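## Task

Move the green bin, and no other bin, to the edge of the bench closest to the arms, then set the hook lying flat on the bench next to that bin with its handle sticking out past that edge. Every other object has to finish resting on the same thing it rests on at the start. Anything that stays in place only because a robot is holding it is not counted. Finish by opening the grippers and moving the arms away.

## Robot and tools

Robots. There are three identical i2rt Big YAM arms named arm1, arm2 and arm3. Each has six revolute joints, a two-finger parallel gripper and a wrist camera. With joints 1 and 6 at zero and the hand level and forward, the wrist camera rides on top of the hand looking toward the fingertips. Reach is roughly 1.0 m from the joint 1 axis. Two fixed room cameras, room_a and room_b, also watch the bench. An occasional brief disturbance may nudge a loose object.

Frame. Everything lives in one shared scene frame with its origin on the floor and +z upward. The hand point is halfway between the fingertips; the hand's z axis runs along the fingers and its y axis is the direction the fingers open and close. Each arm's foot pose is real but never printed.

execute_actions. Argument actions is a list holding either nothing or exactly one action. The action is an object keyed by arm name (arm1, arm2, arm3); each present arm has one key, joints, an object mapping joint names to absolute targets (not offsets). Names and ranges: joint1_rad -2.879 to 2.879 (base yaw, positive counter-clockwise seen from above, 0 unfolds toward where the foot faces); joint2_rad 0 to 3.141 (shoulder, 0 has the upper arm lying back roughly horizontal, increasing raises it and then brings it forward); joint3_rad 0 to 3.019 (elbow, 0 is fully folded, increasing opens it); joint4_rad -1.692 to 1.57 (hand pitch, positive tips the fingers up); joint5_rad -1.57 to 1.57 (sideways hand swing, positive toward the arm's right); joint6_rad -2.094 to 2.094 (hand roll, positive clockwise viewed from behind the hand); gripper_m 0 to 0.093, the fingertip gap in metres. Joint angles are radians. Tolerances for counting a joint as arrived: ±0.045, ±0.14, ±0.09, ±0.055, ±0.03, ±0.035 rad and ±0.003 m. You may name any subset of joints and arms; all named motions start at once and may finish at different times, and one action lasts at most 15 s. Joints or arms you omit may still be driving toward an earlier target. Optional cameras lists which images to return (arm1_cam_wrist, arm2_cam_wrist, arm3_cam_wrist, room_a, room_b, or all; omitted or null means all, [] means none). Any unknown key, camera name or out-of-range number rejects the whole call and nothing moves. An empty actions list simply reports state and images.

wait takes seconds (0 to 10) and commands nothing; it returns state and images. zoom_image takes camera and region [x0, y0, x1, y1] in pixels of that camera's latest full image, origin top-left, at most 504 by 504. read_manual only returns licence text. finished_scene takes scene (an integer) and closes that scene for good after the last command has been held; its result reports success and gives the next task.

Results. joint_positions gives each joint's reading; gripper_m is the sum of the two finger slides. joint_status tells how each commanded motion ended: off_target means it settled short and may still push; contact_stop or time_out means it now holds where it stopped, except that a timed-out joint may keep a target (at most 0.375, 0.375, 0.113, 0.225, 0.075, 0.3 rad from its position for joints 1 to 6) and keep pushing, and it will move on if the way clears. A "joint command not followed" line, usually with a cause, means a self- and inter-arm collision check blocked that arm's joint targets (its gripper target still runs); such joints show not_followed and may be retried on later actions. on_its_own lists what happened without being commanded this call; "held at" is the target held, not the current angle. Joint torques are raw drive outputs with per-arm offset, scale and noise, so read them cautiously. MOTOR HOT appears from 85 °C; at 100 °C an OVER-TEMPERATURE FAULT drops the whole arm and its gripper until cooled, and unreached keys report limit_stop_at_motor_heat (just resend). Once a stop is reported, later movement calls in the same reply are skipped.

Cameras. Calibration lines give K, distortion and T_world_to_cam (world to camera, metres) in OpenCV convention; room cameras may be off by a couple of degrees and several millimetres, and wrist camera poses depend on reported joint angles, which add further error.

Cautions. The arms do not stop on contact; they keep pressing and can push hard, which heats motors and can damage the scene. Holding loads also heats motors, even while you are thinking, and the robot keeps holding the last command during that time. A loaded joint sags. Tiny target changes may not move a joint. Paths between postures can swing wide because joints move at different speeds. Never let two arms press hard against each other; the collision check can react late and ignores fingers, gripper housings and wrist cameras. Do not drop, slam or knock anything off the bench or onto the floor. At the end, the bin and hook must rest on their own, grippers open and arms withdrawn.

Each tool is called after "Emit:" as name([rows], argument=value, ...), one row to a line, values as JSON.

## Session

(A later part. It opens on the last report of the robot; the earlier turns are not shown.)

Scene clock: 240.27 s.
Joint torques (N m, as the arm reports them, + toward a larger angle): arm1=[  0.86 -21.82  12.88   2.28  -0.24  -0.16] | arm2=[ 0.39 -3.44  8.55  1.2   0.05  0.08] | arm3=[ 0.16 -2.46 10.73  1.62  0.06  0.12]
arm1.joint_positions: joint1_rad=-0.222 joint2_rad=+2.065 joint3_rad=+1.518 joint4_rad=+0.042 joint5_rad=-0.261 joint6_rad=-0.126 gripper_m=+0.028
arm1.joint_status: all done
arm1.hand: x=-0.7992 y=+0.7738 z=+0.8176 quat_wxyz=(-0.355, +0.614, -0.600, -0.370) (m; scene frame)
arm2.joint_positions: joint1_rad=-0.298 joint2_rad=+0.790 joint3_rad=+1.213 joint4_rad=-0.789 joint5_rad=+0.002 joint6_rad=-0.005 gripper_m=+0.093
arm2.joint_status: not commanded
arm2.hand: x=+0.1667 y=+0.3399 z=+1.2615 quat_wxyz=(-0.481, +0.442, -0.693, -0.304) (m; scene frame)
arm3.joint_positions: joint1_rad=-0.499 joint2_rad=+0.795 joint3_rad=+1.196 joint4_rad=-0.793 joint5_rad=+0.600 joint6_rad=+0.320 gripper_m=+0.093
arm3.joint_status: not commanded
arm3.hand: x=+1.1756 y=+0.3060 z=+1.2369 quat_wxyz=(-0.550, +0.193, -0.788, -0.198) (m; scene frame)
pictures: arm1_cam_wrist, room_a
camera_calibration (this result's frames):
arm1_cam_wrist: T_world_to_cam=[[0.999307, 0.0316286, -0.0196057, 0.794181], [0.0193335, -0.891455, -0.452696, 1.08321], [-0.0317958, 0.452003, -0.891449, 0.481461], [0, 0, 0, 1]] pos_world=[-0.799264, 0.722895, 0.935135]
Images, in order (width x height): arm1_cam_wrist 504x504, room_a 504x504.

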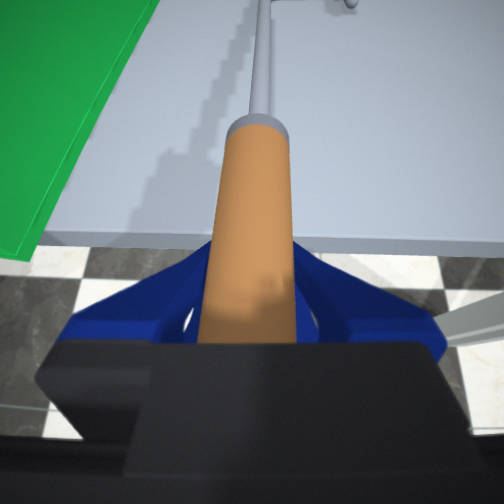

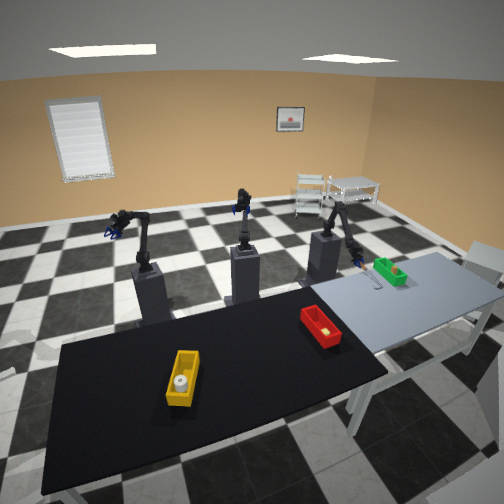

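Emit:
execute_actions([
  {"arm1":{"joints":{"joint4_rad":-0.06}}},
], cameras=[])

Emit:
execute_actions([
  {"arm1":{"joints":{"gripper_m":0.08}}},
], cameras=[])

Emit:
execute_actions([
  {"arm1":{"joints":{"joint1_rad":-0.1,"joint2_rad":1.65,"joint3_rad":1.3,"joint4_rad":-0.5,"joint5_rad":0,"joint6_rad":0}}},
], cameras=["arm1_cam_wrist","room_b"])

Scene clock: 246.90 s.
Joint torques (N m, as the arm reports them, + toward a larger angle): arm1=[  0.84 -21.63  12.82   1.41  -0.25  -0.13] | arm2=[ 0.42 -3.58  8.6   1.2   0.05  0.09] | arm3=[ 0.1  -1.95 10.64  1.48  0.04  0.15]
arm1.joint_positions: joint1_rad=-0.222 joint2_rad=+2.065 joint3_rad=+1.518 joint4_rad=-0.051 joint5_rad=-0.261 joint6_rad=-0.131 gripper_m=+0.028
arm1.joint_status: all done
arm1.hand: x=-0.8021 y=+0.7623 z=+0.7987 quat_wxyz=(-0.321, +0.626, -0.619, -0.349) (m; scene frame)
arm2.joint_positions: joint1_rad=-0.298 joint2_rad=+0.790 joint3_rad=+1.213 joint4_rad=-0.789 joint5_rad=+0.002 joint6_rad=-0.005 gripper_m=+0.093
arm2.joint_status: not commanded
arm2.hand: x=+0.1667 y=+0.3399 z=+1.2615 quat_wxyz=(-0.481, +0.442, -0.693, -0.304) (m; scene frame)
arm3.joint_positions: joint1_rad=-0.499 joint2_rad=+0.795 joint3_rad=+1.196 joint4_rad=-0.793 joint5_rad=+0.600 joint6_rad=+0.320 gripper_m=+0.093
arm3.joint_status: not commanded
arm3.hand: x=+1.1756 y=+0.3060 z=+1.2369 quat_wxyz=(-0.550, +0.193, -0.788, -0.198) (m; scene frame)
pictures: none
No camera images: the call's "cameras" was empty. Leave "cameras" out to get every camera's image.

Scene clock: 247.57 s.
Joint torques (N m, as the arm reports them, + toward a larger angle): arm1=[  1.49 -21.38  12.84   1.45  -0.22  -0.11] | arm2=[ 0.47 -3.76  8.54  1.25  0.06  0.09] | arm3=[-0.22 -2.18 10.73  1.69  0.04  0.11]
arm1.joint_positions: joint1_rad=-0.222 joint2_rad=+2.061 joint3_rad=+1.518 joint4_rad=-0.052 joint5_rad=-0.261 joint6_rad=-0.133 gripper_m=+0.080
arm1.joint_status: all done
arm1.hand: x=-0.8023 y=+0.7623 z=+0.8011 quat_wxyz=(-0.322, +0.627, -0.618, -0.349) (m; scene frame)
arm2.joint_positions: joint1_rad=-0.298 joint2_rad=+0.790 joint3_rad=+1.213 joint4_rad=-0.789 joint5_rad=+0.002 joint6_rad=-0.005 gripper_m=+0.093
arm2.joint_status: not commanded
arm2.hand: x=+0.1667 y=+0.3399 z=+1.2615 quat_wxyz=(-0.481, +0.442, -0.693, -0.304) (m; scene frame)
arm3.joint_positions: joint1_rad=-0.499 joint2_rad=+0.795 joint3_rad=+1.196 joint4_rad=-0.793 joint5_rad=+0.600 joint6_rad=+0.320 gripper_m=+0.093
arm3.joint_status: not commanded
arm3.hand: x=+1.1756 y=+0.3060 z=+1.2369 quat_wxyz=(-0.550, +0.193, -0.788, -0.198) (m; scene frame)
pictures: none
No camera images: the call's "cameras" was empty. Leave "cameras" out to get every camera's image.

Scene clock: 248.80 s.
Joint torques (N m, as the arm reports them, + toward a larger angle): arm1=[  0.38 -12.66   9.83   1.13   0.14   0.08] | arm2=[ 0.56 -3.4   8.54  1.17  0.06  0.08] | arm3=[ 0.65 -2.15 10.63  1.79  0.08  0.1 ]
arm1.joint_positions: joint1_rad=-0.096 joint2_rad=+1.633 joint3_rad=+1.295 joint4_rad=-0.491 joint5_rad=-0.003 joint6_rad=-0.007 gripper_m=+0.080
arm1.joint_status: all done
arm1.hand: x=-0.8768 y=+0.6263 z=+0.8972 quat_wxyz=(-0.273, +0.618, -0.700, -0.234) (m; scene frame)
arm2.joint_positions: joint1_rad=-0.298 joint2_rad=+0.790 joint3_rad=+1.213 joint4_rad=-0.789 joint5_rad=+0.002 joint6_rad=-0.005 gripper_m=+0.093
arm2.joint_status: not commanded
arm2.hand: x=+0.1667 y=+0.3399 z=+1.2615 quat_wxyz=(-0.481, +0.442, -0.693, -0.304) (m; scene frame)
arm3.joint_positions: joint1_rad=-0.499 joint2_rad=+0.795 joint3_rad=+1.196 joint4_rad=-0.793 joint5_rad=+0.600 joint6_rad=+0.320 gripper_m=+0.093
arm3.joint_status: not commanded
arm3.hand: x=+1.1756 y=+0.3060 z=+1.2369 quat_wxyz=(-0.550, +0.193, -0.788, -0.198) (m; scene frame)
pictures: arm1_cam_wrist, room_b
camera_calibration (this result's frames):
arm1_cam_wrist: T_world_to_cam=[[0.991781, -0.127907, -0.00324554, 0.956613], [-0.127281, -0.983707, -0.126967, 0.626177], [0.0130473, 0.126336, -0.991902, 0.949996], [0, 0, 0, 1]] pos_world=[-0.881445, 0.618312, 1.02491]
Images, in order (width x height): arm1_cam_wrist 504x504, room_b 504x504.

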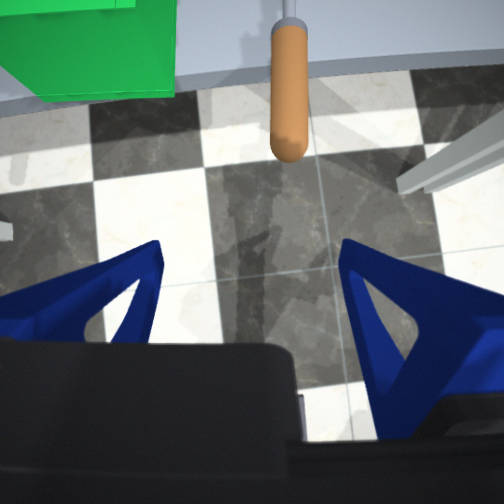

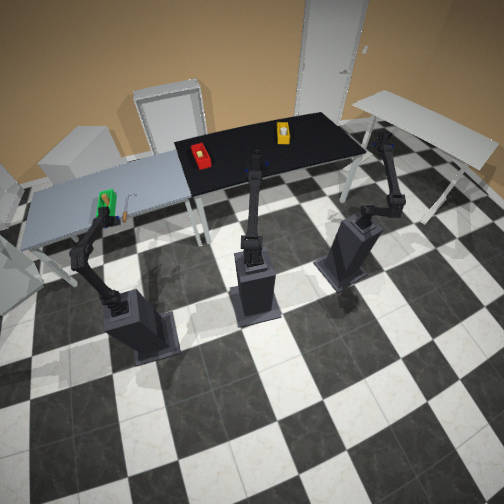

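Emit:
execute_actions([
  {"arm1":{"joints":{"joint1_rad":-0.025,"joint2_rad":1.8,"joint3_rad":0.9,"joint4_rad":0.6,"gripper_m":0}}},
], cameras=[])

Emit:
execute_actions([
  {"arm1":{"joints":{"joint2_rad":2.04,"joint3_rad":1.07,"joint4_rad":1.02}}},
], cameras=[])

Emit:
execute_actions([
  {"arm1":{"joints":{"joint2_rad":2.16,"joint3_rad":1.33,"joint4_rad":0.88}}},
], cameras=["arm1_cam_wrist"])

Scene clock: 257.03 s.
Joint torques (N m, as the arm reports them, + toward a larger angle): arm1=[  0.36 -14.66   8.46   2.95   0.09   0.06] | arm2=[ 0.52 -3.72  8.54  1.22  0.05  0.08] | arm3=[ 0.58 -1.77 10.75  1.74  0.04  0.09]
arm1.joint_positions: joint1_rad=-0.018 joint2_rad=+1.819 joint3_rad=+0.875 joint4_rad=+0.581 joint5_rad=-0.002 joint6_rad=-0.006 gripper_m=+0.000
arm1.joint_status: all done
arm1.hand: x=-0.9262 y=+0.6252 z=+0.7849 quat_wxyz=(-0.413, +0.570, -0.597, -0.385) (m; scene frame)
arm2.joint_positions: joint1_rad=-0.298 joint2_rad=+0.790 joint3_rad=+1.213 joint4_rad=-0.789 joint5_rad=+0.002 joint6_rad=-0.005 gripper_m=+0.093
arm2.joint_status: not commanded
arm2.hand: x=+0.1667 y=+0.3399 z=+1.2615 quat_wxyz=(-0.481, +0.442, -0.693, -0.304) (m; scene frame)
arm3.joint_positions: joint1_rad=-0.499 joint2_rad=+0.795 joint3_rad=+1.196 joint4_rad=-0.793 joint5_rad=+0.600 joint6_rad=+0.320 gripper_m=+0.093
arm3.joint_status: not commanded
arm3.hand: x=+1.1756 y=+0.3060 z=+1.2369 quat_wxyz=(-0.550, +0.193, -0.788, -0.198) (m; scene frame)
pictures: none
No camera images: the call's "cameras" was empty. Leave "cameras" out to get every camera's image.

Scene clock: 258.23 s.
Joint torques (N m, as the arm reports them, + toward a larger angle): arm1=[  0.34 -15.82   7.8    2.97   0.1    0.06] | arm2=[ 0.36 -3.66  8.55  1.19  0.06  0.09] | arm3=[ 0.98 -2.5  10.75  1.61  0.02  0.12]
arm1.joint_positions: joint1_rad=-0.018 joint2_rad=+2.040 joint3_rad=+1.049 joint4_rad=+1.001 joint5_rad=-0.002 joint6_rad=-0.006 gripper_m=+0.000
arm1.joint_status: all done
arm1.hand: x=-0.9223 y=+0.6997 z=+0.8203 quat_wxyz=(-0.517, +0.489, -0.510, -0.483) (m; scene frame)
arm2.joint_positions: joint1_rad=-0.298 joint2_rad=+0.790 joint3_rad=+1.213 joint4_rad=-0.789 joint5_rad=+0.002 joint6_rad=-0.005 gripper_m=+0.093
arm2.joint_status: not commanded
arm2.hand: x=+0.1667 y=+0.3399 z=+1.2615 quat_wxyz=(-0.481, +0.442, -0.693, -0.304) (m; scene frame)
arm3.joint_positions: joint1_rad=-0.499 joint2_rad=+0.795 joint3_rad=+1.196 joint4_rad=-0.793 joint5_rad=+0.600 joint6_rad=+0.320 gripper_m=+0.093
arm3.joint_status: not commanded
arm3.hand: x=+1.1756 y=+0.3060 z=+1.2369 quat_wxyz=(-0.550, +0.193, -0.788, -0.198) (m; scene frame)
pictures: none
No camera images: the call's "cameras" was empty. Leave "cameras" out to get every camera's image.

Scene clock: 259.27 s.
Joint torques (N m, as the arm reports them, + toward a larger angle): arm1=[  0.35 -18.3    9.62   1.69   0.1    0.06] | arm2=[ 0.37 -3.58  8.53  1.21  0.06  0.09] | arm3=[ 0.47 -2.14 10.78  1.65  0.06  0.16]
arm1.joint_positions: joint1_rad=-0.018 joint2_rad=+2.161 joint3_rad=+1.297 joint4_rad=+0.887 joint5_rad=-0.002 joint6_rad=-0.006 gripper_m=+0.000
arm1.joint_status: all done
arm1.hand: x=-0.9181 y=+0.7737 z=+0.8224 quat_wxyz=(-0.521, +0.485, -0.506, -0.487) (m; scene frame)
arm2.joint_positions: joint1_rad=-0.298 joint2_rad=+0.790 joint3_rad=+1.213 joint4_rad=-0.789 joint5_rad=+0.002 joint6_rad=-0.005 gripper_m=+0.093
arm2.joint_status: not commanded
arm2.hand: x=+0.1667 y=+0.3399 z=+1.2615 quat_wxyz=(-0.481, +0.442, -0.693, -0.304) (m; scene frame)
arm3.joint_positions: joint1_rad=-0.499 joint2_rad=+0.795 joint3_rad=+1.196 joint4_rad=-0.793 joint5_rad=+0.600 joint6_rad=+0.320 gripper_m=+0.093
arm3.joint_status: not commanded
arm3.hand: x=+1.1756 y=+0.3060 z=+1.2369 quat_wxyz=(-0.550, +0.193, -0.788, -0.198) (m; scene frame)
pictures: arm1_cam_wrist
camera_calibration (this result's frames):
arm1_cam_wrist: T_world_to_cam=[[0.998955, -0.0455425, 0.00397208, 0.953042], [-0.0220994, -0.557142, -0.830123, 1.10129], [0.0400189, 0.829168, -0.557566, -0.018464], [0, 0, 0, 1]] pos_world=[-0.926969, 0.672287, 0.900124]
Images, in order (width x height): arm1_cam_wrist 504x504.

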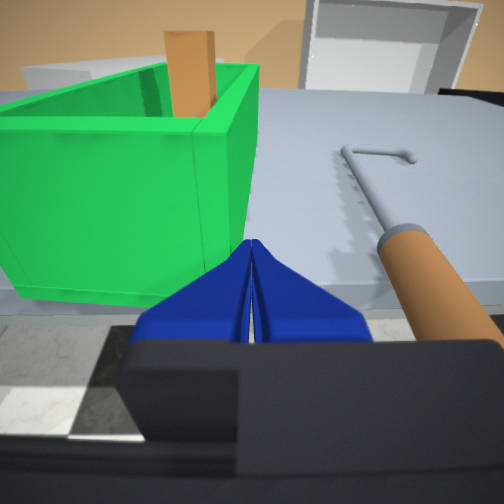

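Emit:
execute_actions([
  {"arm1":{"joints":{"joint1_rad":0.035}}},
], cameras=["arm1_cam_wrist"])

Emit:
execute_actions([
  {"arm1":{"joints":{"joint2_rad":2.22,"joint3_rad":1.46,"joint4_rad":0.82}}},
], cameras=["arm1_cam_wrist"])

Emit:
execute_actions([
  {"arm1":{"joints":{"joint2_rad":1.65,"joint3_rad":0.9,"joint4_rad":0.2}}},
], cameras=["arm1_cam_wrist","room_b"])

Scene clock: 264.40 s.
Joint torques (N m, as the arm reports them, + toward a larger angle): arm1=[  0.86 -18.43   9.64   1.75   0.05   0.06] | arm2=[ 0.42 -3.7   8.56  1.24  0.05  0.08] | arm3=[ 0.03 -2.14 10.72  1.56  0.04  0.12]
arm1.joint_positions: joint1_rad=+0.036 joint2_rad=+2.161 joint3_rad=+1.297 joint4_rad=+0.887 joint5_rad=+0.000 joint6_rad=-0.006 gripper_m=+0.000
arm1.joint_status: all done
arm1.hand: x=-0.9599 y=+0.7749 z=+0.8222 quat_wxyz=(-0.508, +0.498, -0.494, -0.500) (m; scene frame)
arm2.joint_positions: joint1_rad=-0.298 joint2_rad=+0.790 joint3_rad=+1.213 joint4_rad=-0.789 joint5_rad=+0.002 joint6_rad=-0.005 gripper_m=+0.093
arm2.joint_status: not commanded
arm2.hand: x=+0.1667 y=+0.3399 z=+1.2615 quat_wxyz=(-0.481, +0.442, -0.693, -0.304) (m; scene frame)
arm3.joint_positions: joint1_rad=-0.499 joint2_rad=+0.795 joint3_rad=+1.196 joint4_rad=-0.793 joint5_rad=+0.600 joint6_rad=+0.320 gripper_m=+0.093
arm3.joint_status: not commanded
arm3.hand: x=+1.1756 y=+0.3060 z=+1.2369 quat_wxyz=(-0.550, +0.193, -0.788, -0.198) (m; scene frame)
pictures: arm1_cam_wrist
camera_calibration (this result's frames):
arm1_cam_wrist: T_world_to_cam=[[0.999971, 0.00670249, 0.0035622, 0.955716], [0.00669531, -0.557806, -0.829944, 1.12886], [-0.00357567, 0.829944, -0.557835, -0.0602151], [0, 0, 0, 1]] pos_world=[-0.963461, 0.673254, 0.899896]
Images, in order (width x height): arm1_cam_wrist 504x504.

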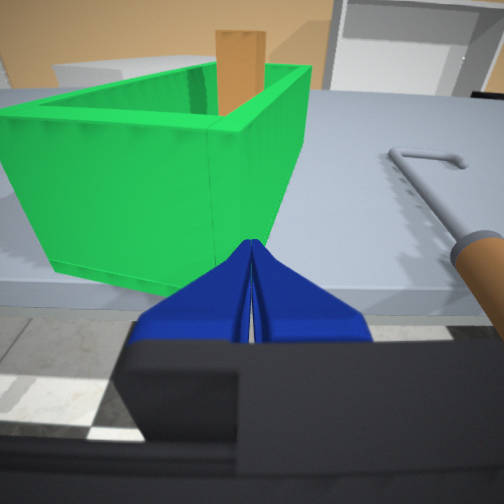

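Scene clock: 265.20 s.
Joint torques (N m, as the arm reports them, + toward a larger angle): arm1=[  0.79 -18.43  10.81   1.65   0.04   0.06] | arm2=[ 0.23 -3.59  8.54  1.25  0.06  0.09] | arm3=[ 0.7  -2.12 10.67  1.72  0.05  0.15]
arm1.joint_positions: joint1_rad=+0.036 joint2_rad=+2.205 joint3_rad=+1.418 joint4_rad=+0.828 joint5_rad=+0.000 joint6_rad=-0.006 gripper_m=+0.000
arm1.joint_status: all done
arm1.hand: x=-0.9599 y=+0.8085 z=+0.8341 quat_wxyz=(-0.512, +0.494, -0.489, -0.505) (m; scene frame)
arm2.joint_positions: joint1_rad=-0.298 joint2_rad=+0.790 joint3_rad=+1.213 joint4_rad=-0.789 joint5_rad=+0.002 joint6_rad=-0.005 gripper_m=+0.093
arm2.joint_status: not commanded
arm2.hand: x=+0.1667 y=+0.3399 z=+1.2615 quat_wxyz=(-0.481, +0.442, -0.693, -0.304) (m; scene frame)
arm3.joint_positions: joint1_rad=-0.499 joint2_rad=+0.795 joint3_rad=+1.196 joint4_rad=-0.793 joint5_rad=+0.600 joint6_rad=+0.320 gripper_m=+0.093
arm3.joint_status: not commanded
arm3.hand: x=+1.1756 y=+0.3060 z=+1.2369 quat_wxyz=(-0.550, +0.193, -0.788, -0.198) (m; scene frame)
pictures: arm1_cam_wrist
camera_calibration (this result's frames):
arm1_cam_wrist: T_world_to_cam=[[0.99997, 0.00674686, 0.00374167, 0.955231], [0.00680356, -0.542516, -0.840018, 1.15361], [-0.00363757, 0.840018, -0.542546, -0.102363], [0, 0, 0, 1]] pos_world=[-0.963424, 0.705396, 0.909946]
Images, in order (width x height): arm1_cam_wrist 504x504.

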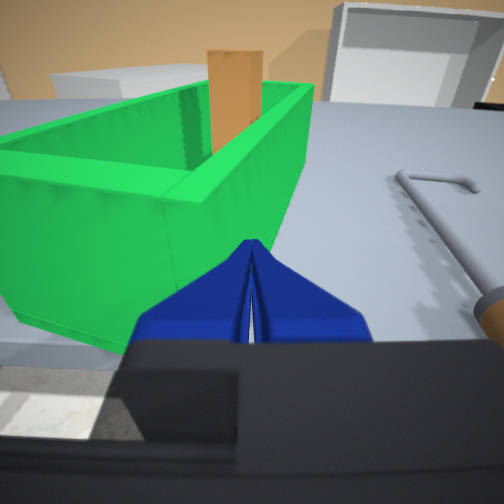

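Scene clock: 266.53 s.
Joint torques (N m, as the arm reports them, + toward a larger angle): arm1=[  0.84 -11.84   8.17   1.53   0.04   0.05] | arm2=[ 0.27 -3.61  8.56  1.23  0.05  0.08] | arm3=[ 0.31 -1.7  10.82  1.74  0.    0.09]
arm1.joint_positions: joint1_rad=+0.036 joint2_rad=+1.642 joint3_rad=+0.894 joint4_rad=+0.208 joint5_rad=+0.000 joint6_rad=-0.006 gripper_m=+0.000
arm1.joint_status: all done
arm1.hand: x=-0.9604 y=+0.5992 z=+0.8179 quat_wxyz=(-0.350, +0.619, -0.614, -0.343) (m; scene frame)
arm2.joint_positions: joint1_rad=-0.298 joint2_rad=+0.790 joint3_rad=+1.213 joint4_rad=-0.789 joint5_rad=+0.002 joint6_rad=-0.005 gripper_m=+0.093
arm2.joint_status: not commanded
arm2.hand: x=+0.1667 y=+0.3399 z=+1.2615 quat_wxyz=(-0.481, +0.442, -0.693, -0.304) (m; scene frame)
arm3.joint_positions: joint1_rad=-0.499 joint2_rad=+0.795 joint3_rad=+1.196 joint4_rad=-0.793 joint5_rad=+0.600 joint6_rad=+0.320 gripper_m=+0.093
arm3.joint_status: not commanded
arm3.hand: x=+1.1756 y=+0.3060 z=+1.2369 quat_wxyz=(-0.550, +0.193, -0.788, -0.198) (m; scene frame)
pictures: arm1_cam_wrist, room_b
camera_calibration (this result's frames):
arm1_cam_wrist: T_world_to_cam=[[0.999992, 0.00384853, -0.00127235, 0.963107], [0.00300721, -0.914866, -0.403746, 0.889124], [-0.00271785, 0.403739, -0.91487, 0.631475], [0, 0, 0, 1]] pos_world=[-0.964057, 0.554772, 0.937923]
Images, in order (width x height): arm1_cam_wrist 504x504, room_b 504x504.

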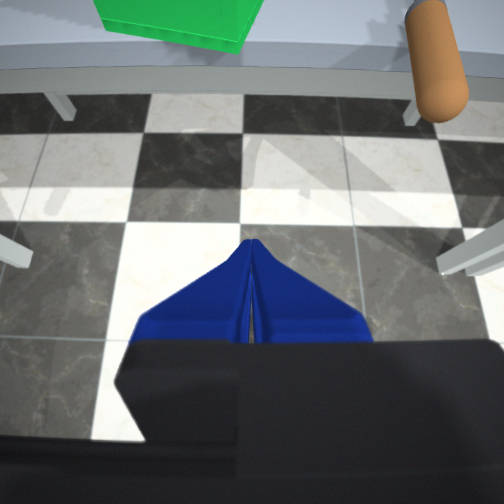

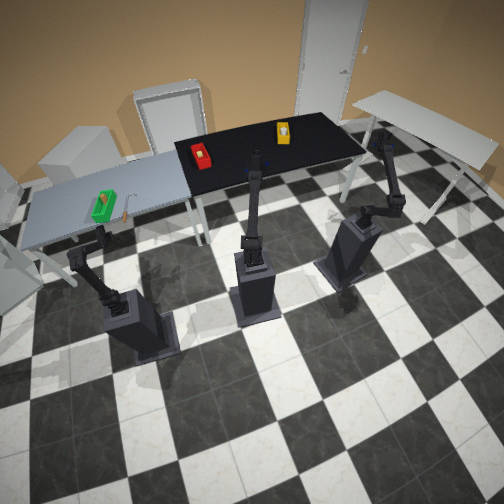

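Emit:
execute_actions([
  {"arm1":{"joints":{"joint1_rad":0.085,"joint2_rad":2.04,"joint3_rad":1.07,"joint4_rad":1.02}}},
], cameras=["arm1_cam_wrist"])

Emit:
execute_actions([
  {"arm1":{"joints":{"joint2_rad":2.18,"joint3_rad":1.37,"joint4_rad":0.86}}},
], cameras=["arm1_cam_wrist"])

Emit:
execute_actions([
  {"arm1":{"joints":{"joint2_rad":1.6,"joint3_rad":0.9,"joint4_rad":0.3}}},
], cameras=["arm1_cam_wrist","room_b"])

Scene clock: 271.70 s.
Joint torques (N m, as the arm reports them, + toward a larger angle): arm1=[  1.06 -17.06   7.56   2.99   0.05   0.06] | arm2=[ 0.43 -3.76  8.57  1.21  0.05  0.08] | arm3=[ 0.69 -2.24 10.67  1.66  0.02  0.1 ]
arm1.joint_positions: joint1_rad=+0.085 joint2_rad=+2.055 joint3_rad=+1.051 joint4_rad=+1.001 joint5_rad=+0.000 joint6_rad=-0.006 gripper_m=+0.000
arm1.joint_status: all done
arm1.hand: x=-0.9950 y=+0.7003 z=+0.8109 quat_wxyz=(-0.489, +0.517, -0.488, -0.506) (m; scene frame)
arm2.joint_positions: joint1_rad=-0.298 joint2_rad=+0.790 joint3_rad=+1.213 joint4_rad=-0.789 joint5_rad=+0.002 joint6_rad=-0.005 gripper_m=+0.093
arm2.joint_status: not commanded
arm2.hand: x=+0.1667 y=+0.3399 z=+1.2615 quat_wxyz=(-0.481, +0.442, -0.693, -0.304) (m; scene frame)
arm3.joint_positions: joint1_rad=-0.499 joint2_rad=+0.795 joint3_rad=+1.196 joint4_rad=-0.793 joint5_rad=+0.600 joint6_rad=+0.320 gripper_m=+0.093
arm3.joint_status: not commanded
arm3.hand: x=+1.1756 y=+0.3060 z=+1.2369 quat_wxyz=(-0.550, +0.193, -0.788, -0.198) (m; scene frame)
pictures: arm1_cam_wrist
camera_calibration (this result's frames):
arm1_cam_wrist: T_world_to_cam=[[0.998437, 0.0558128, 0.00293785, 0.955893], [0.0347461, -0.578684, -0.814812, 1.10835], [-0.0437768, 0.81364, -0.579718, -0.0155287], [0, 0, 0, 1]] pos_world=[-0.99359, 0.60067, 0.891289]
Images, in order (width x height): arm1_cam_wrist 504x504.

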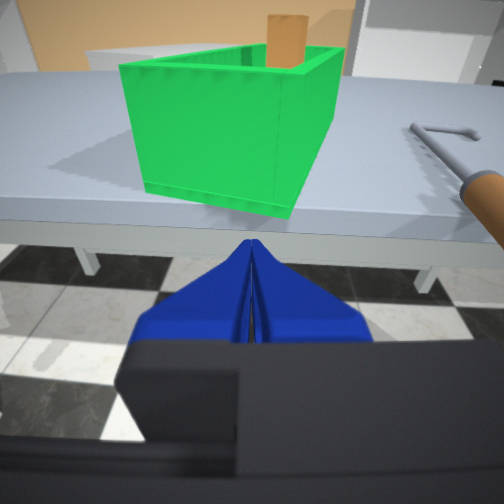

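Scene clock: 272.73 s.
Joint torques (N m, as the arm reports them, + toward a larger angle): arm1=[  0.7  -18.41  10.09   1.77   0.05   0.06] | arm2=[ 0.52 -3.59  8.55  1.23  0.05  0.09] | arm3=[ 0.31 -2.06 10.77  1.71  0.07  0.11]
arm1.joint_positions: joint1_rad=+0.085 joint2_rad=+2.180 joint3_rad=+1.334 joint4_rad=+0.866 joint5_rad=+0.000 joint6_rad=-0.006 gripper_m=+0.000
arm1.joint_status: all done
arm1.hand: x=-0.9989 y=+0.7844 z=+0.8202 quat_wxyz=(-0.494, +0.511, -0.482, -0.512) (m; scene frame)
arm2.joint_positions: joint1_rad=-0.298 joint2_rad=+0.790 joint3_rad=+1.213 joint4_rad=-0.789 joint5_rad=+0.002 joint6_rad=-0.005 gripper_m=+0.093
arm2.joint_status: not commanded
arm2.hand: x=+0.1667 y=+0.3399 z=+1.2615 quat_wxyz=(-0.481, +0.442, -0.693, -0.304) (m; scene frame)
arm3.joint_positions: joint1_rad=-0.499 joint2_rad=+0.795 joint3_rad=+1.196 joint4_rad=-0.793 joint5_rad=+0.600 joint6_rad=+0.320 gripper_m=+0.093
arm3.joint_status: not commanded
arm3.hand: x=+1.1756 y=+0.3060 z=+1.2369 quat_wxyz=(-0.550, +0.193, -0.788, -0.198) (m; scene frame)
pictures: arm1_cam_wrist
camera_calibration (this result's frames):
arm1_cam_wrist: T_world_to_cam=[[0.998433, 0.0558746, 0.0031645, 0.954863], [0.0339401, -0.559584, -0.828079, 1.15982], [-0.0444977, 0.826888, -0.560603, -0.105537], [0, 0, 0, 1]] pos_world=[-0.997427, 0.68293, 0.898234]
Images, in order (width x height): arm1_cam_wrist 504x504.

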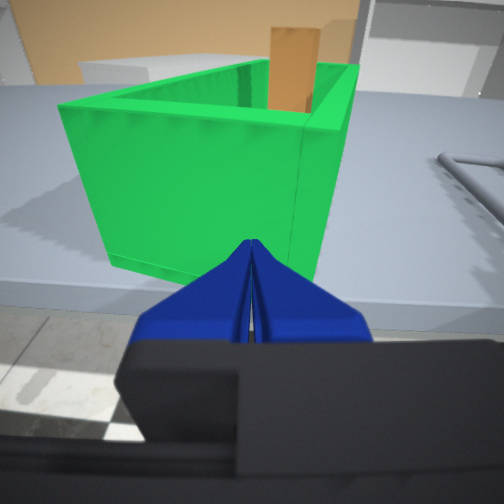

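Scene clock: 274.10 s.
Joint torques (N m, as the arm reports them, + toward a larger angle): arm1=[  0.95 -11.5    8.27   1.6    0.05   0.06] | arm2=[ 0.52 -3.57  8.57  1.17  0.05  0.09] | arm3=[-0.06 -2.55 10.85  1.74  0.05  0.1 ]
arm1.joint_positions: joint1_rad=+0.085 joint2_rad=+1.595 joint3_rad=+0.897 joint4_rad=+0.308 joint5_rad=+0.000 joint6_rad=-0.006 gripper_m=+0.000
arm1.joint_status: all done
arm1.hand: x=-0.9912 y=+0.6106 z=+0.8693 quat_wxyz=(-0.385, +0.605, -0.572, -0.398) (m; scene frame)
arm2.joint_positions: joint1_rad=-0.298 joint2_rad=+0.790 joint3_rad=+1.213 joint4_rad=-0.789 joint5_rad=+0.002 joint6_rad=-0.005 gripper_m=+0.093
arm2.joint_status: not commanded
arm2.hand: x=+0.1667 y=+0.3399 z=+1.2615 quat_wxyz=(-0.481, +0.442, -0.693, -0.304) (m; scene frame)
arm3.joint_positions: joint1_rad=-0.499 joint2_rad=+0.795 joint3_rad=+1.196 joint4_rad=-0.793 joint5_rad=+0.600 joint6_rad=+0.320 gripper_m=+0.093
arm3.joint_status: not commanded
arm3.hand: x=+1.1756 y=+0.3060 z=+1.2369 quat_wxyz=(-0.550, +0.193, -0.788, -0.198) (m; scene frame)
pictures: arm1_cam_wrist, room_b
camera_calibration (this result's frames):
arm1_cam_wrist: T_world_to_cam=[[0.998538, 0.0540571, -0.000513821, 0.961099], [0.0453408, -0.842631, -0.536579, 1.0337], [-0.0294389, 0.535771, -0.84385, 0.504957], [0, 0, 0, 1]] pos_world=[-0.991697, 0.548529, 0.981262]
Images, in order (width x height): arm1_cam_wrist 504x504, room_b 504x504.

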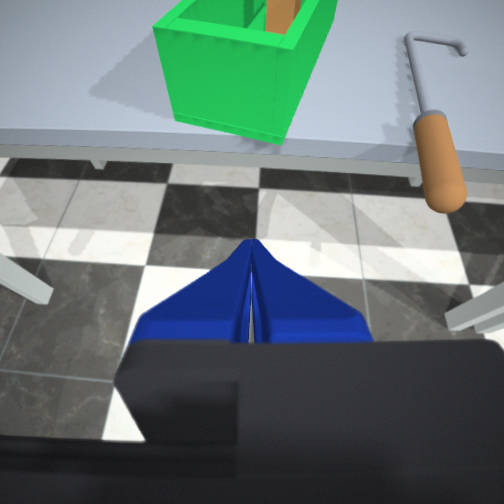

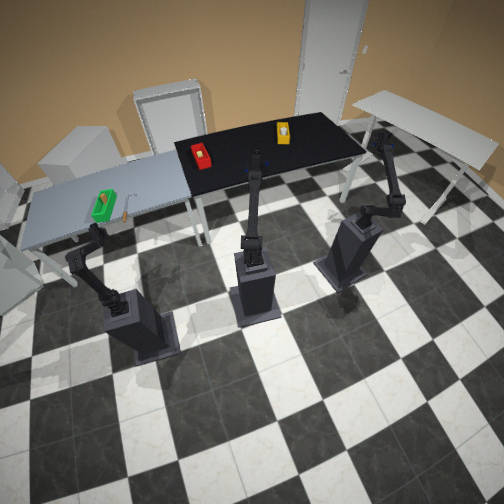

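Essentially flush. Done.

Emit:
finished_scene(scene=1)

The scene is finished: the task was done.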